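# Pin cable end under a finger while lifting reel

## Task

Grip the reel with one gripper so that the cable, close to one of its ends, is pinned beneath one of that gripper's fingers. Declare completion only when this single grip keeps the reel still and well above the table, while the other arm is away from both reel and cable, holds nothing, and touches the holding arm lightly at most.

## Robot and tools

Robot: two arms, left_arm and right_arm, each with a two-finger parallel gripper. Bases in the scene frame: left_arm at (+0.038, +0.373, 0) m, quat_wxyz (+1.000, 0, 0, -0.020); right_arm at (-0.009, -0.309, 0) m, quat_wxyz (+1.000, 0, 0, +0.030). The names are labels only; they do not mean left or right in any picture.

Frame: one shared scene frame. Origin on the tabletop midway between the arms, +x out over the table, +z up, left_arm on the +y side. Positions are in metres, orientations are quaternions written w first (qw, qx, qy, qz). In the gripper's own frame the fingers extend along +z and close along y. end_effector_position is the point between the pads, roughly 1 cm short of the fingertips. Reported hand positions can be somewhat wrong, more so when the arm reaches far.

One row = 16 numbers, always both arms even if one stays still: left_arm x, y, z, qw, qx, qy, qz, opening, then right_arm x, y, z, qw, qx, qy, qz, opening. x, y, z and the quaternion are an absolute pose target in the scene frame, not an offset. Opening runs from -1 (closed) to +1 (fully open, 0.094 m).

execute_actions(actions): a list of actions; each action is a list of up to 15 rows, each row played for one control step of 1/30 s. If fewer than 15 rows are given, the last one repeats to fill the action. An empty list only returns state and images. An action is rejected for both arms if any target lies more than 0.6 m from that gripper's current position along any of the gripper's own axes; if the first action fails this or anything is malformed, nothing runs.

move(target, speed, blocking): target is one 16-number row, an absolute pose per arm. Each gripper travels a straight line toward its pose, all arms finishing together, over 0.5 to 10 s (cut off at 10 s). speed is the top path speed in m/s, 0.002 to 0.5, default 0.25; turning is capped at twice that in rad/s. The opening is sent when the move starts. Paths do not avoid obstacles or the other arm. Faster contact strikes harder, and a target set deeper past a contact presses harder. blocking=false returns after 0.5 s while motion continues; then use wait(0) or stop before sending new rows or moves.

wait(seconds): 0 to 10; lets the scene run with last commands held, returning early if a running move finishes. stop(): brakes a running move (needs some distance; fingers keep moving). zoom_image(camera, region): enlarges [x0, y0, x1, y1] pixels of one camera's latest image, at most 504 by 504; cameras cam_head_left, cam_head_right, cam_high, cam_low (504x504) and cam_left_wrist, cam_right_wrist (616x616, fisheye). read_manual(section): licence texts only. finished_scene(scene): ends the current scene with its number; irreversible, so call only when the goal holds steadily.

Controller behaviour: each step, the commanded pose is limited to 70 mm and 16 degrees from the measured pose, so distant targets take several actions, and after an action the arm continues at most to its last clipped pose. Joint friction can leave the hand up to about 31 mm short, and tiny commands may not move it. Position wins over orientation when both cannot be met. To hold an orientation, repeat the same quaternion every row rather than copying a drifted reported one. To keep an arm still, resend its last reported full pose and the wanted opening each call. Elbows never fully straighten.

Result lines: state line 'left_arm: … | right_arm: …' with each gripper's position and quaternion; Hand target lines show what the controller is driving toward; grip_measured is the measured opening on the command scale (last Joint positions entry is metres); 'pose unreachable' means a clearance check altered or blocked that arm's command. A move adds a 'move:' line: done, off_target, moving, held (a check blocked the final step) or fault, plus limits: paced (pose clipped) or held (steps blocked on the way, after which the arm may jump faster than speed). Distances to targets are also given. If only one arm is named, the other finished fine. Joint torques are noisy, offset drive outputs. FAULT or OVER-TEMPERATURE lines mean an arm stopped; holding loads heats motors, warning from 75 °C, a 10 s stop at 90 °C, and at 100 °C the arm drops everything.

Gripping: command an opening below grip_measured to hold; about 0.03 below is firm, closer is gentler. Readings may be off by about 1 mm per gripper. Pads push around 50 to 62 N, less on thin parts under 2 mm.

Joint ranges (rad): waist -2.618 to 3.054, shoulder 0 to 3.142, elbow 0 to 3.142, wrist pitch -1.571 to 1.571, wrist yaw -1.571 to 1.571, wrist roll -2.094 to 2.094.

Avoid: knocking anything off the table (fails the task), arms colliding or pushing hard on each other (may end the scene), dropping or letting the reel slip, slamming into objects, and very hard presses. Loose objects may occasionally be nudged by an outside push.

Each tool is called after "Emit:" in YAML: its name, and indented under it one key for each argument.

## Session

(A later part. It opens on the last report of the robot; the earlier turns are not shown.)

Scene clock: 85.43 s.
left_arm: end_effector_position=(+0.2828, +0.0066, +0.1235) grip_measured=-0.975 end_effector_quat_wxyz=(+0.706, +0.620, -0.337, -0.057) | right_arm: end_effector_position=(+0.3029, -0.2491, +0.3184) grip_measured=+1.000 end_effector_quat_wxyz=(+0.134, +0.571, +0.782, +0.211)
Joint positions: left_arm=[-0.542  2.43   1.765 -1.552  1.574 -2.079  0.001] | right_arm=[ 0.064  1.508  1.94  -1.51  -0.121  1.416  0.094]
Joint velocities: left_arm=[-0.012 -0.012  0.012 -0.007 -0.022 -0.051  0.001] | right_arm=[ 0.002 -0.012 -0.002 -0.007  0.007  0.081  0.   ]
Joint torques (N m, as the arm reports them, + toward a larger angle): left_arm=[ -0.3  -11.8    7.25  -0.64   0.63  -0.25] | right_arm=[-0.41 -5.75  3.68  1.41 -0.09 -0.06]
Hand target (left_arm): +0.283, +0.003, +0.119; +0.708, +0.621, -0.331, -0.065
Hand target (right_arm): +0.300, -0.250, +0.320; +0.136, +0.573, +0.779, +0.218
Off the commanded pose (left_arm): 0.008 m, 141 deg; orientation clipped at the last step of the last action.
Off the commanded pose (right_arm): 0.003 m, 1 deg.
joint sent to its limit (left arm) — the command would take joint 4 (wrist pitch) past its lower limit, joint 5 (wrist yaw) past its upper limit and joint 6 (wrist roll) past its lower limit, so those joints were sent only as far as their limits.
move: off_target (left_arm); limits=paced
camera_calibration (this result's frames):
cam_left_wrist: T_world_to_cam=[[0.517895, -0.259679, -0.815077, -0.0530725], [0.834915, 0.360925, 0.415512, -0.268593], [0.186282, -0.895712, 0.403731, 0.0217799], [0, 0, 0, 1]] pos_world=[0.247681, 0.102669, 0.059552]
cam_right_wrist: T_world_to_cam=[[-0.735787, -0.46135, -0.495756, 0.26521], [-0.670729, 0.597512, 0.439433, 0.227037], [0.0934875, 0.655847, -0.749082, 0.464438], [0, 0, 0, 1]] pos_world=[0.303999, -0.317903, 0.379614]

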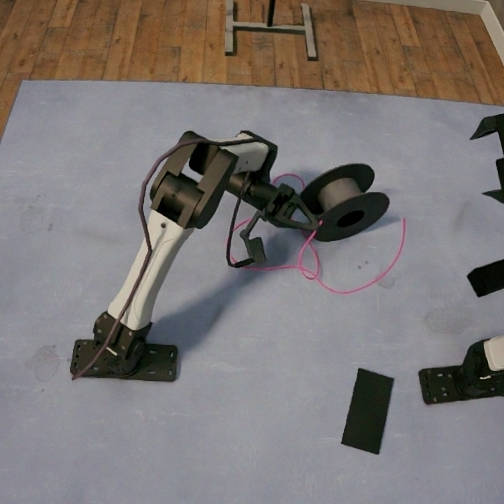

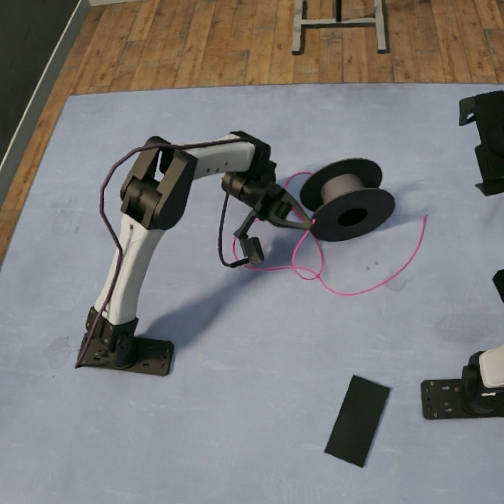

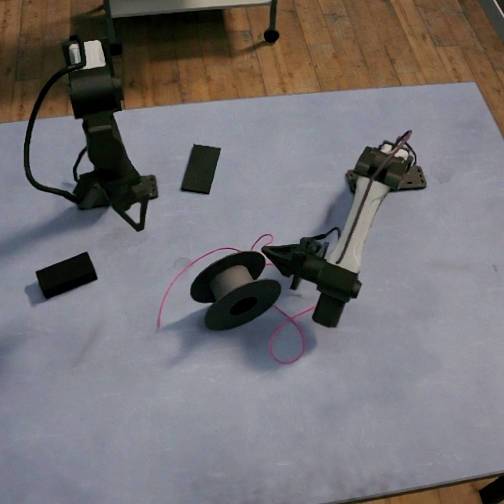

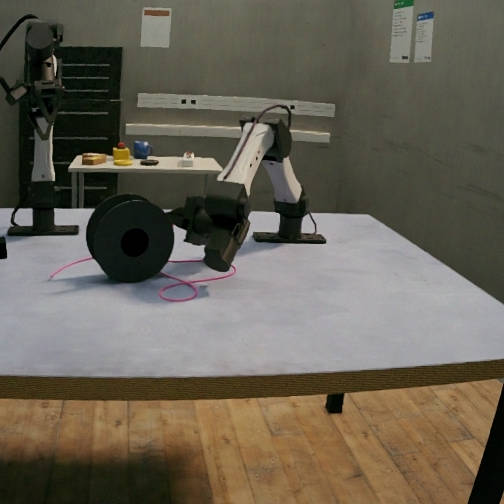

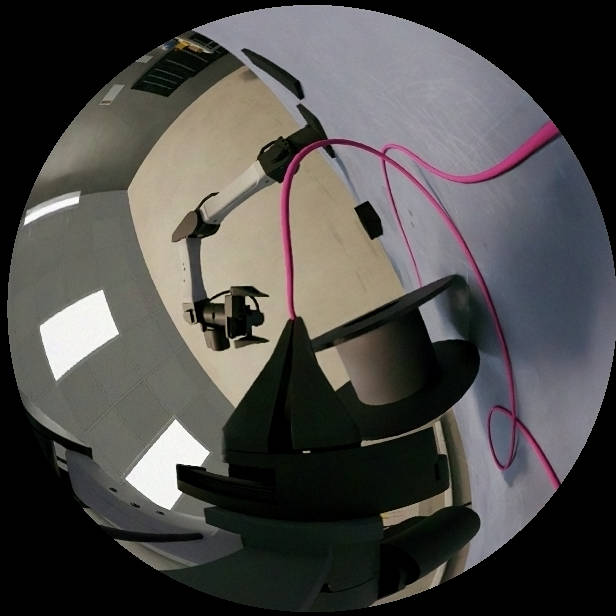

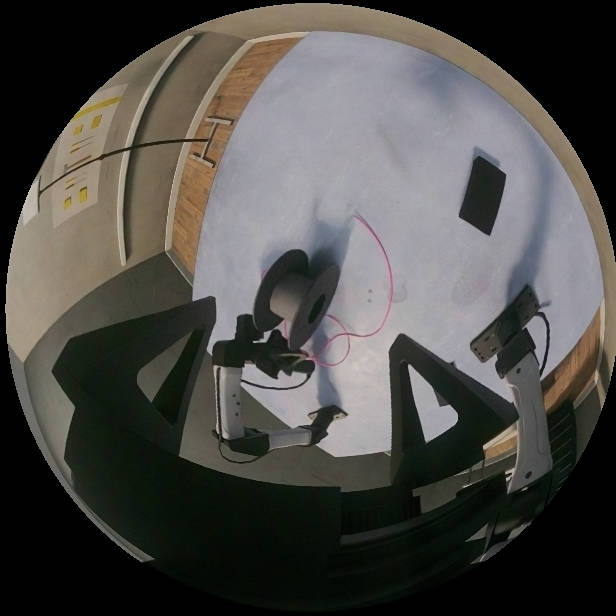

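Emit:
move:
  target: [0.3,0.12,0.12,0,0.5,-0.866,0,-1,0.3,-0.25,0.32,0.136,0.573,0.779,0.218,1]
  speed: 0.3

Emit:
move:
  target: [0.28,0.08,0.12,0.2,0.1,0.97,-0.02,-1,0.3,-0.25,0.32,0.136,0.573,0.779,0.218,1]
  speed: 0.4

Emit:
move:
  target: [0.28,0.0,0.12,0.304,0.563,0.733,-0.233,-1,0.3,-0.25,0.32,0.136,0.573,0.779,0.218,1]
  speed: 0.3

Scene clock: 101.10 s.
left_arm: end_effector_position=(+0.3028, +0.1136, +0.1216) grip_measured=-0.975 end_effector_quat_wxyz=(-0.012, -0.500, +0.866, +0.002) | right_arm: end_effector_position=(+0.3029, -0.2491, +0.3184) grip_measured=+1.000 end_effector_quat_wxyz=(+0.134, +0.571, +0.782, +0.211)
Joint positions: left_arm=[-0.726  1.962  1.762 -1.38   0.021 -1.813  0.001] | right_arm=[ 0.064  1.508  1.94  -1.51  -0.121  1.416  0.094]
Joint velocities: left_arm=[-0.012 -0.012  0.007 -0.007  0.007 -0.007 -0.001] | right_arm=[-0.002 -0.007  0.002  0.022  0.051  0.081  0.   ]
Joint torques (N m, as the arm reports them, + toward a larger angle): left_arm=[ -0.15 -12.49   5.56   0.34  -0.25   0.06] | right_arm=[-0.4  -5.73  3.69  1.41 -0.09 -0.06]
Hand target (left_arm): +0.300, +0.116, +0.120; -0.006, -0.493, +0.870, +0.004
Hand target (right_arm): +0.300, -0.250, +0.320; +0.136, +0.573, +0.779, +0.218
Off the commanded pose (left_arm): 0.007 m, 1 deg.
Off the commanded pose (right_arm): 0.003 m, 1 deg.
move: done
camera_calibration (this result's frames):
cam_left_wrist: T_world_to_cam=[[0.750273, -0.658587, 0.057917, -0.16836], [-0.45201, -0.447055, 0.7719, 0.115014], [-0.482471, -0.605314, -0.633101, 0.410281], [0, 0, 0, 1]] pos_world=[0.376252, 0.188887, 0.180721]
cam_right_wrist: T_world_to_cam=[[-0.735787, -0.46135, -0.495756, 0.26521], [-0.670729, 0.597512, 0.439433, 0.227037], [0.0934875, 0.655847, -0.749082, 0.464438], [0, 0, 0, 1]] pos_world=[0.303999, -0.317903, 0.379614]

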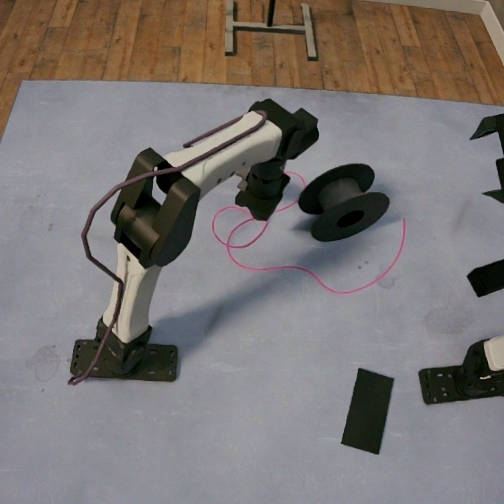

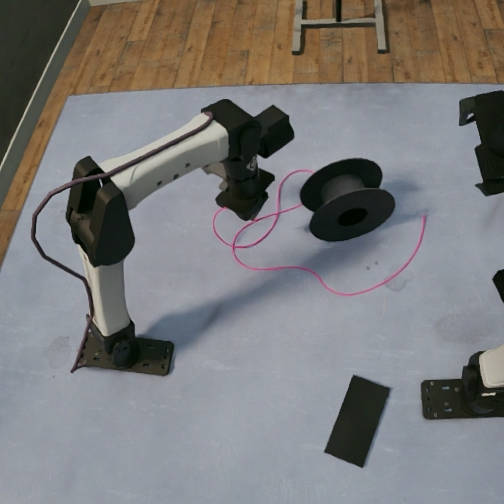

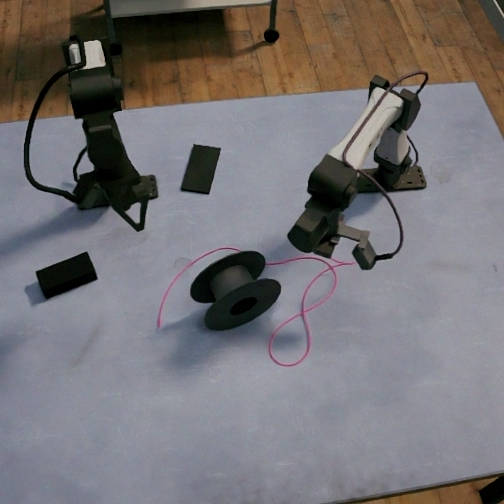

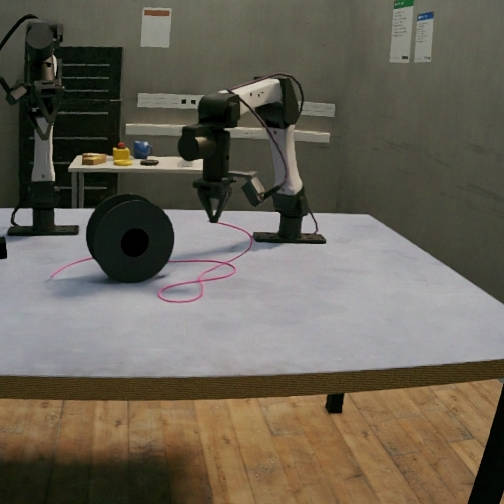

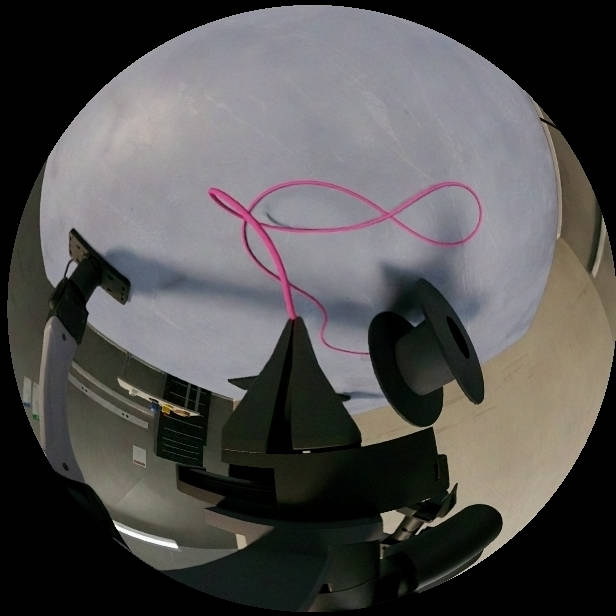

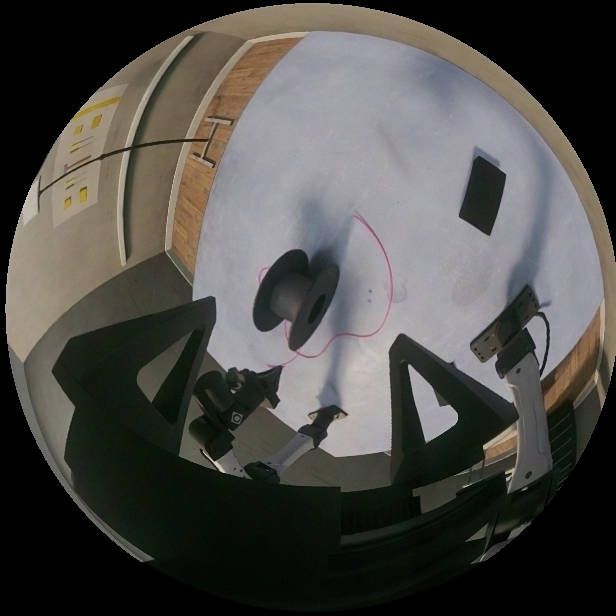

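Scene clock: 103.43 s.
left_arm: end_effector_position=(+0.2806, +0.0760, +0.1226) grip_measured=-0.975 end_effector_quat_wxyz=(+0.194, +0.095, +0.976, -0.024) | right_arm: end_effector_position=(+0.3029, -0.2491, +0.3184) grip_measured=+1.000 end_effector_quat_wxyz=(+0.134, +0.571, +0.782, +0.211)
Joint positions: left_arm=[-0.97   1.731  1.405 -0.961 -0.276 -0.776  0.001] | right_arm=[ 0.064  1.508  1.94  -1.51  -0.121  1.416  0.094]
Joint velocities: left_arm=[ 0.007  0.007 -0.002 -0.007 -0.051  0.007  0.001] | right_arm=[-0.007 -0.002  0.002  0.022 -0.007 -0.051  0.   ]
Joint torques (N m, as the arm reports them, + toward a larger angle): left_arm=[ -0.23 -10.75   6.34   0.95  -0.39   0.05] | right_arm=[-0.38 -5.72  3.69  1.41 -0.1  -0.06]
Hand target (left_arm): +0.278, +0.079, +0.121; +0.198, +0.102, +0.975, -0.019
Hand target (right_arm): +0.300, -0.250, +0.320; +0.136, +0.573, +0.779, +0.218
Off the commanded pose (left_arm): 0.005 m, 1 deg.
Off the commanded pose (right_arm): 0.003 m, 1 deg.
move: done
camera_calibration (this result's frames):
cam_left_wrist: T_world_to_cam=[[-0.393585, -0.919284, -0.00282543, 0.171624], [-0.817654, 0.348665, 0.458121, 0.168024], [-0.420158, 0.18262, -0.888885, 0.331433], [0, 0, 0, 1]] pos_world=[0.344188, 0.0386606, 0.218115]
cam_right_wrist: T_world_to_cam=[[-0.735787, -0.46135, -0.495756, 0.26521], [-0.670729, 0.597512, 0.439433, 0.227037], [0.0934875, 0.655847, -0.749082, 0.464438], [0, 0, 0, 1]] pos_world=[0.303999, -0.317903, 0.379614]

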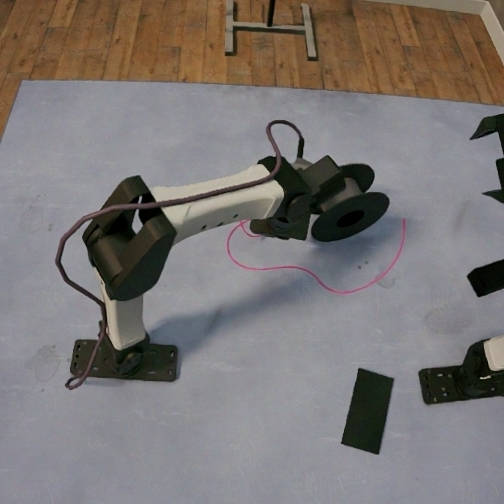

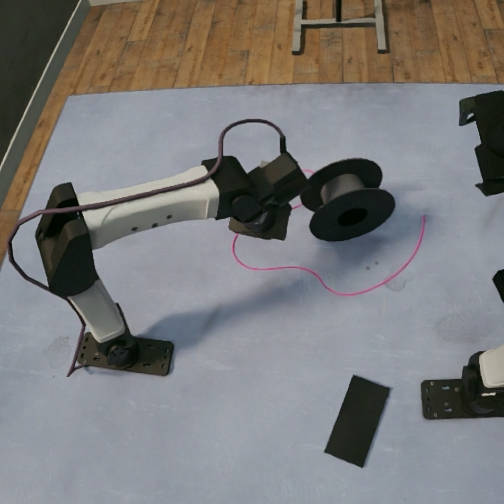

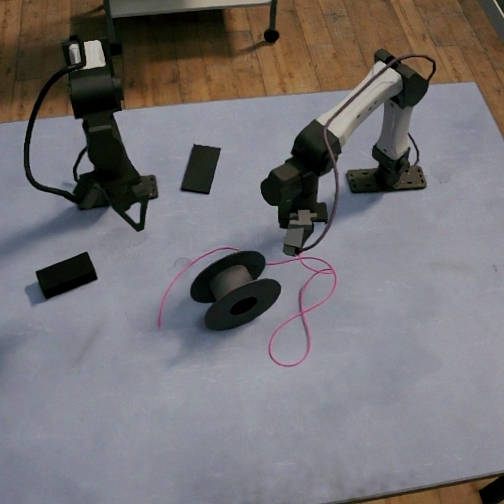

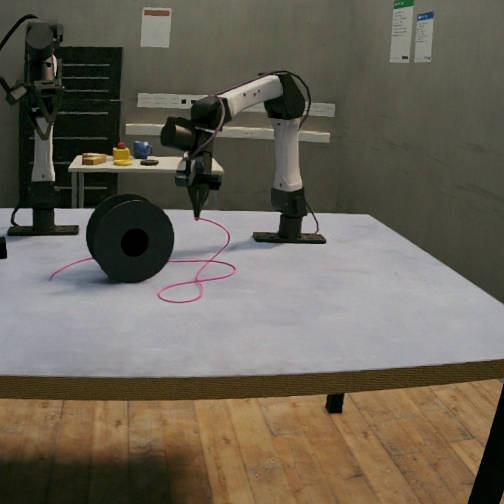

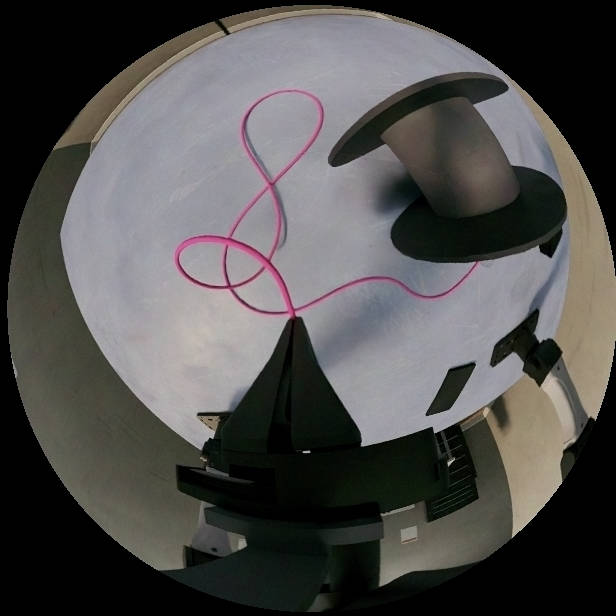

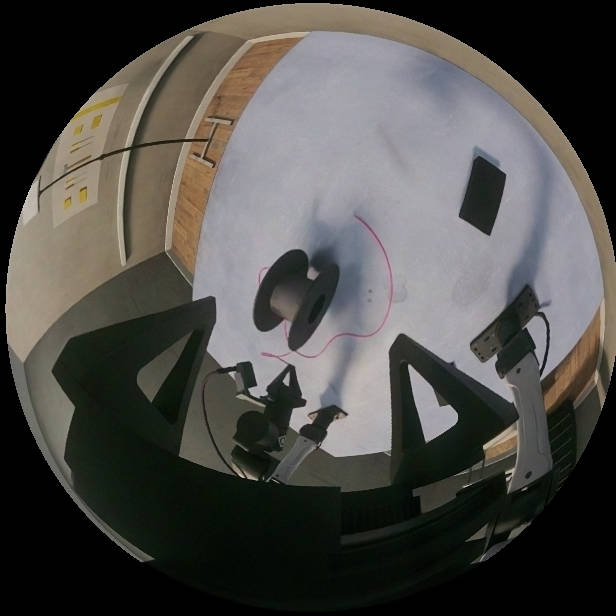

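Scene clock: 106.03 s.
left_arm: end_effector_position=(+0.2805, -0.0019, +0.1437) grip_measured=-0.976 end_effector_quat_wxyz=(+0.328, +0.560, +0.724, -0.233) | right_arm: end_effector_position=(+0.3029, -0.2491, +0.3184) grip_measured=+1.000 end_effector_quat_wxyz=(+0.134, +0.571, +0.782, +0.211)
Joint positions: left_arm=[-0.851  1.61   1.109 -0.28   0.281  0.309  0.001] | right_arm=[ 0.064  1.508  1.94  -1.51  -0.121  1.416  0.094]
Joint velocities: left_arm=[ 0.002 -0.017  0.012 -0.022 -0.007 -0.037 -0.   ] | right_arm=[ 0.012 -0.022  0.012  0.022  0.022 -0.007  0.   ]
Joint torques (N m, as the arm reports them, + toward a larger angle): left_arm=[ 0.71 -5.95  7.26  1.68  0.28  0.03] | right_arm=[-0.41 -5.77  3.67  1.41 -0.09 -0.06]
Hand target (left_arm): +0.279, +0.002, +0.124; +0.307, +0.565, +0.730, -0.230
Hand target (right_arm): +0.300, -0.250, +0.320; +0.136, +0.573, +0.779, +0.218
Off the commanded pose (left_arm): 0.024 m, 3 deg.
Off the commanded pose (right_arm): 0.003 m, 1 deg.
move: off_target (left_arm)
camera_calibration (this result's frames):
cam_left_wrist: T_world_to_cam=[[-0.988598, -0.080021, -0.127556, 0.286441], [-0.0878696, 0.994492, 0.0571316, 0.0395491], [0.122282, 0.0676885, -0.990185, 0.226515], [0, 0, 0, 1]] pos_world=[0.258951, -0.0317424, 0.258569]
cam_right_wrist: T_world_to_cam=[[-0.735787, -0.46135, -0.495756, 0.26521], [-0.670729, 0.597512, 0.439433, 0.227037], [0.0934875, 0.655847, -0.749082, 0.464438], [0, 0, 0, 1]] pos_world=[0.303999, -0.317903, 0.379614]

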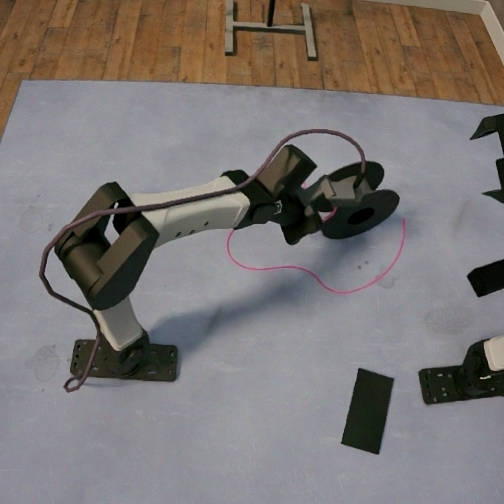

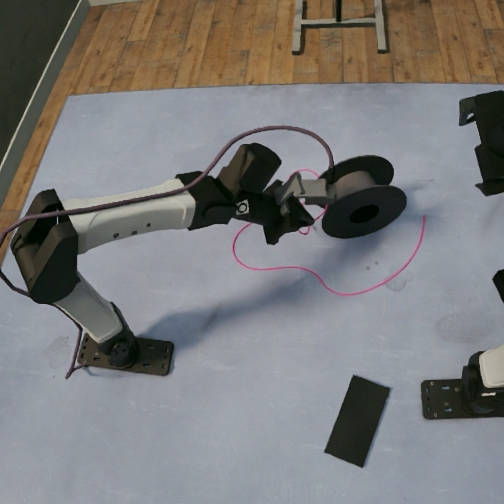

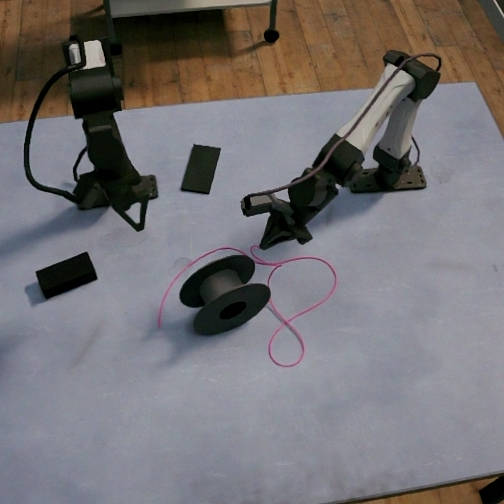

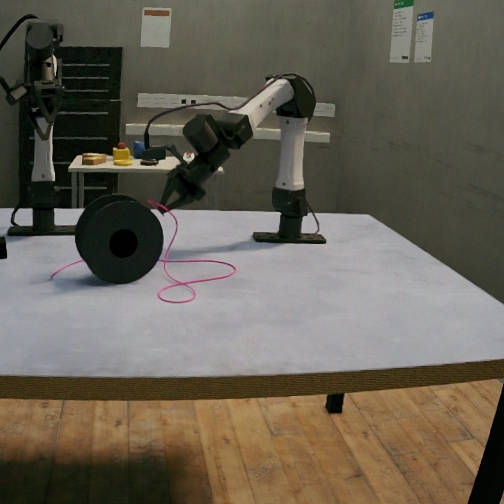

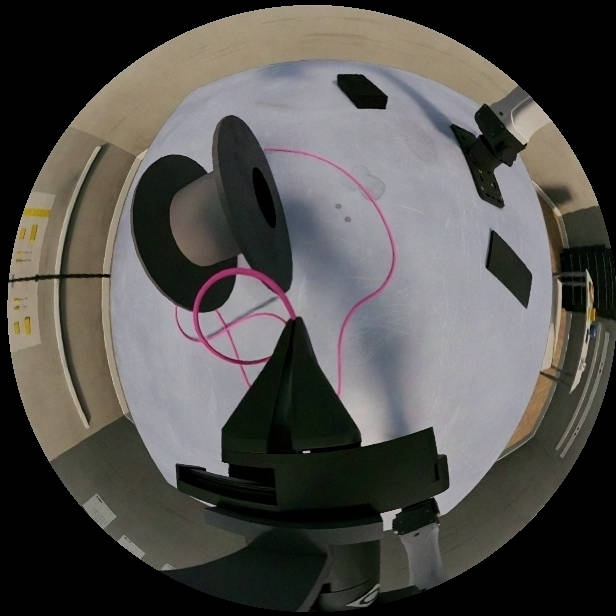

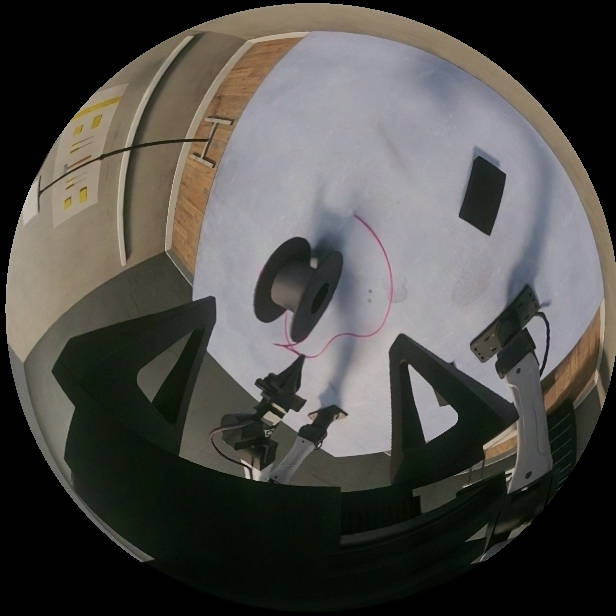

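Emit:
move:
  target: [0.28,0.0,0.21,0.483,0.483,0.629,-0.371,-1,0.3,-0.25,0.32,0.136,0.573,0.779,0.218,1]
  speed: 0.2

Emit:
move:
  target: [0.31,-0.11,0.21,0.483,0.483,0.629,-0.371,-1,0.25,-0.33,0.32,0.136,0.573,0.779,0.218,1]
  speed: 0.1

Scene clock: 121.20 s.
left_arm: end_effector_position=(+0.2810, -0.0029, +0.2158) grip_measured=-0.976 end_effector_quat_wxyz=(+0.490, +0.488, +0.624, -0.364) | right_arm: end_effector_position=(+0.3029, -0.2491, +0.3184) grip_measured=+1.000 end_effector_quat_wxyz=(+0.134, +0.571, +0.782, +0.211)
Joint positions: left_arm=[-0.787  1.451  0.826  0.336  0.459  0.155  0.001] | right_arm=[ 0.064  1.508  1.94  -1.51  -0.121  1.416  0.094]
Joint velocities: left_arm=[ 0.017 -0.002  0.002 -0.037  0.022 -0.022  0.001] | right_arm=[ 0.012 -0.002 -0.007  0.007  0.051  0.022  0.   ]
Joint torques (N m, as the arm reports them, + toward a larger angle): left_arm=[ 0.67 -8.18  7.1   1.99  0.2  -0.16] | right_arm=[-0.37 -5.75  3.67  1.41 -0.09 -0.06]
Hand target (left_arm): +0.279, +0.002, +0.211; +0.484, +0.485, +0.628, -0.368
Hand target (right_arm): +0.300, -0.250, +0.320; +0.136, +0.573, +0.779, +0.218
Off the commanded pose (left_arm): 0.007 m, 1 deg.
Off the commanded pose (right_arm): 0.003 m, 1 deg.
move: done
camera_calibration (this result's frames):
cam_left_wrist: T_world_to_cam=[[-0.970786, -0.139778, -0.19503, 0.305498], [-0.0492039, 0.911497, -0.408352, 0.125801], [0.234848, -0.386827, -0.891746, 0.24375], [0, 0, 0, 1]] pos_world=[0.245519, 0.0223241, 0.328315]
cam_right_wrist: T_world_to_cam=[[-0.735787, -0.46135, -0.495756, 0.26521], [-0.670729, 0.597512, 0.439433, 0.227037], [0.0934875, 0.655847, -0.749082, 0.464438], [0, 0, 0, 1]] pos_world=[0.303999, -0.317903, 0.379614]

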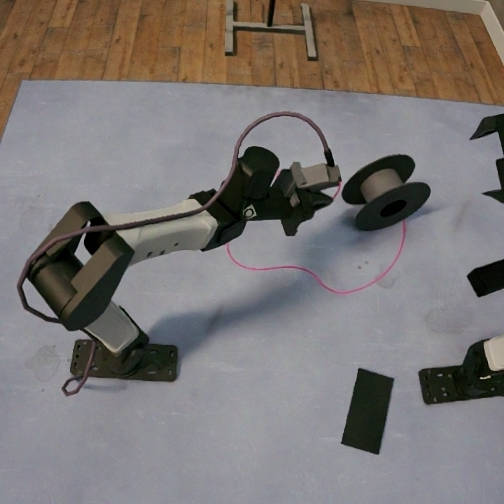

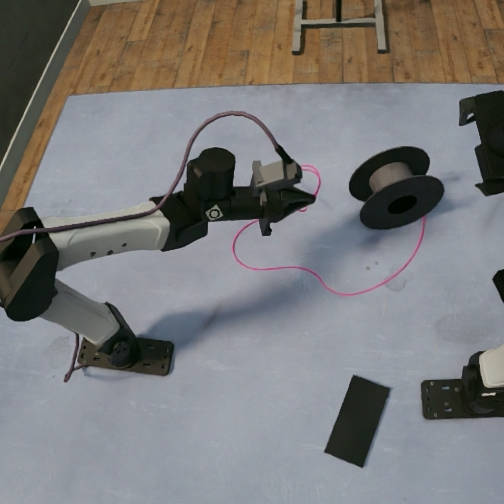

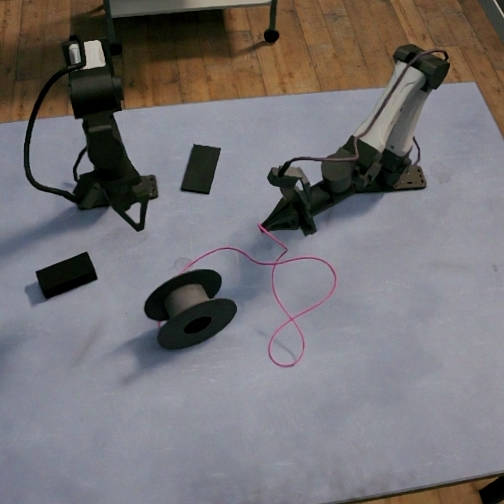

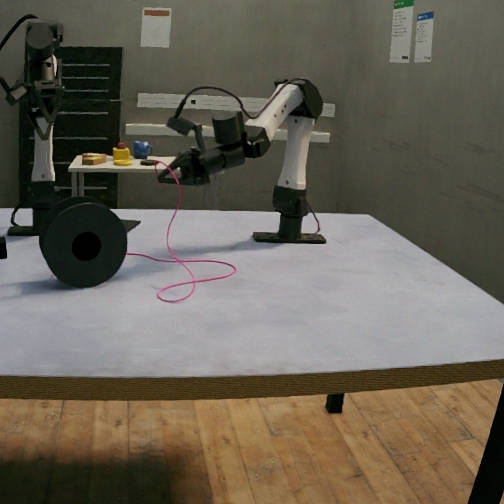

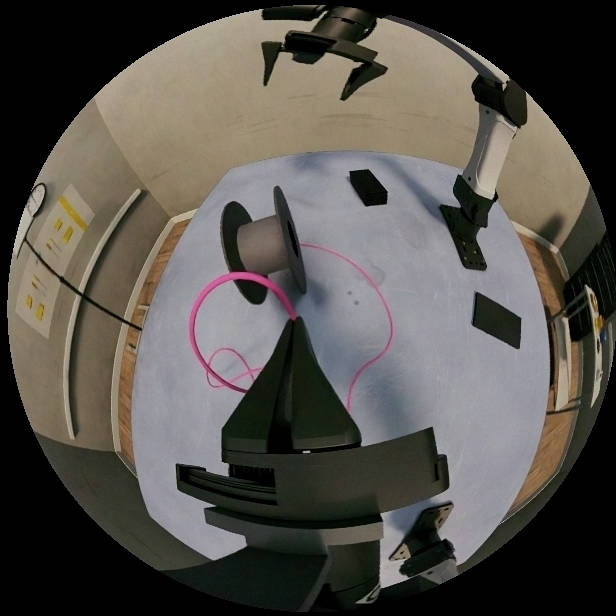

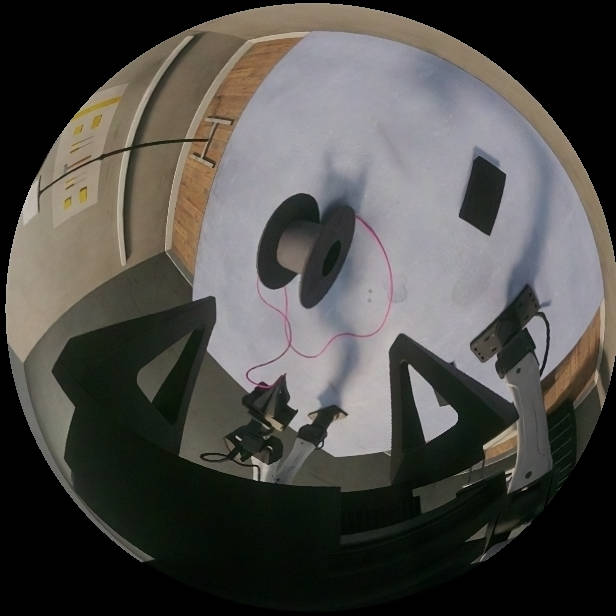

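Scene clock: 122.83 s.
left_arm: end_effector_position=(+0.3081, -0.1061, +0.2167) grip_measured=-0.976 end_effector_quat_wxyz=(+0.491, +0.483, +0.620, -0.375) | right_arm: end_effector_position=(+0.2543, -0.3320, +0.3212) grip_measured=+1.000 end_effector_quat_wxyz=(+0.162, +0.571, +0.773, +0.222)
Joint positions: left_arm=[-0.91   1.818  1.199  0.364  0.354  0.1    0.001] | right_arm=[-0.338  1.33   1.792 -1.555 -0.294  1.066  0.094]
Joint velocities: left_arm=[-0.002 -0.017 -0.002  0.007  0.051 -0.051  0.001] | right_arm=[ 0.017 -0.012  0.002  0.037 -0.037 -0.051  0.   ]
Joint torques (N m, as the arm reports them, + toward a larger angle): left_arm=[-0.29 -9.34 10.38  1.88 -0.08 -0.19] | right_arm=[-1.01 -3.78  3.51  1.28 -0.21 -0.15]
Hand target (left_arm): +0.309, -0.110, +0.209; +0.483, +0.482, +0.629, -0.372
Hand target (right_arm): +0.250, -0.333, +0.320; +0.160, +0.572, +0.772, +0.223
Off the commanded pose (left_arm): 0.008 m, 1 deg.
Off the commanded pose (right_arm): 0.005 m, 3 deg.
joint sent to its limit (right arm) — the command would take joint 4 (wrist pitch) past its lower limit, so that joint was sent only as far as its limit.
move: off_target (right_arm)
camera_calibration (this result's frames):
cam_left_wrist: T_world_to_cam=[[-0.973466, -0.135997, -0.184035, 0.316429], [-0.0451359, 0.902551, -0.428211, 0.223679], [0.224336, -0.408543, -0.884741, 0.197713], [0, 0, 0, 1]] pos_world=[0.273775, -0.0780738, 0.328941]
cam_right_wrist: T_world_to_cam=[[-0.714441, -0.454545, -0.531943, 0.201037], [-0.683682, 0.615223, 0.392531, 0.266954], [0.148841, 0.64412, -0.750304, 0.507886], [0, 0, 0, 1]] pos_world=[0.250547, -0.399996, 0.383221]

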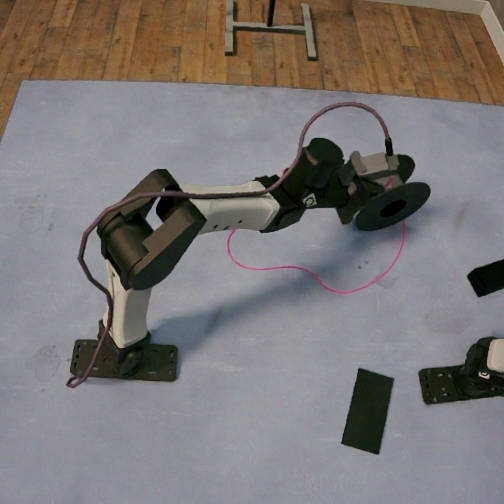

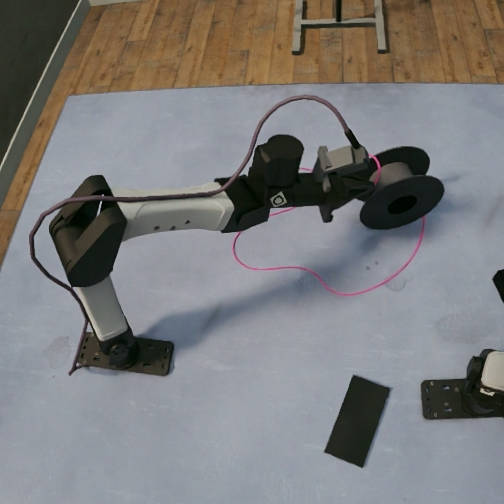

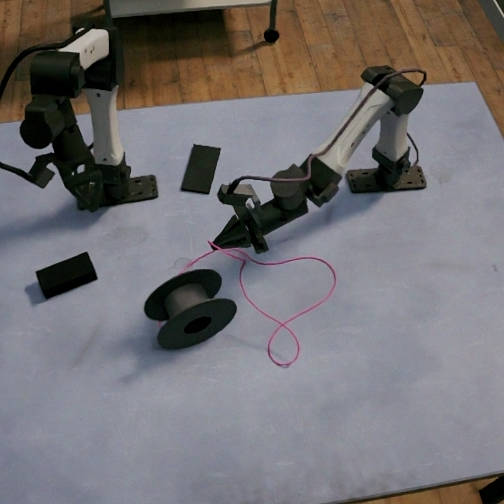

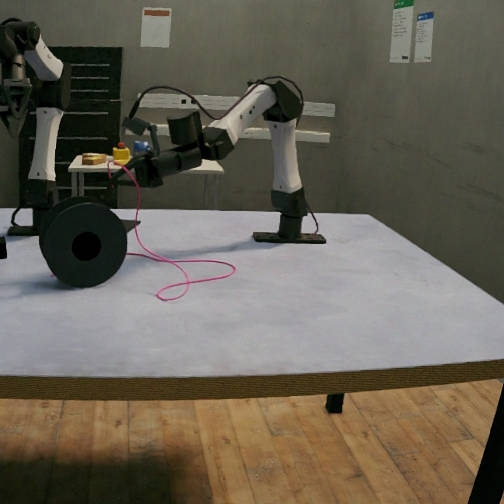

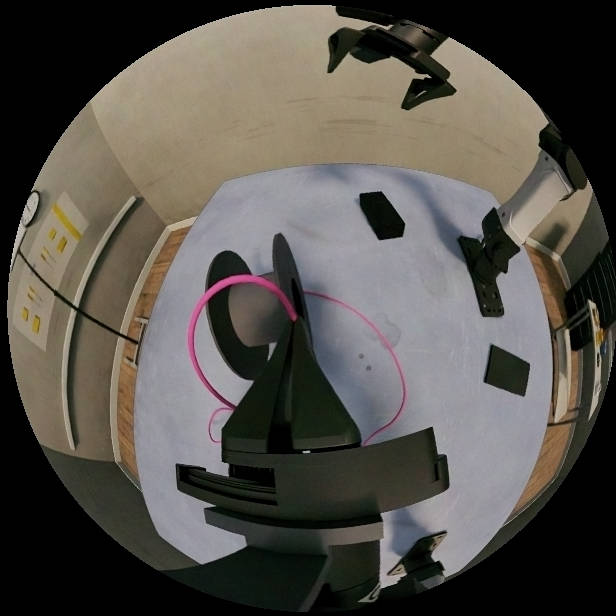

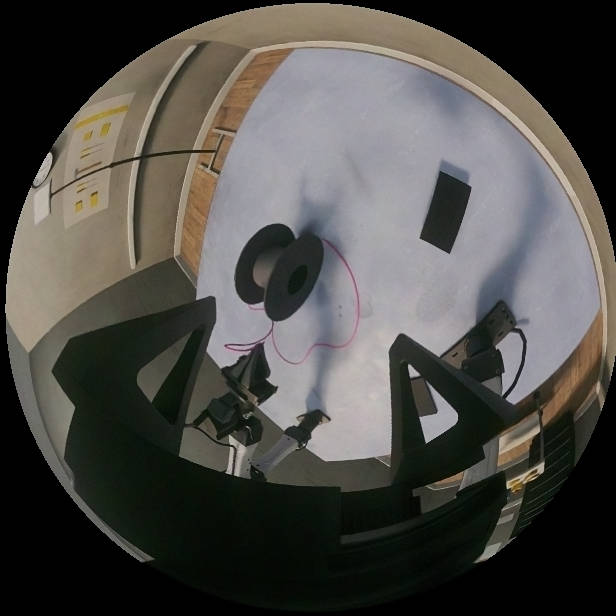

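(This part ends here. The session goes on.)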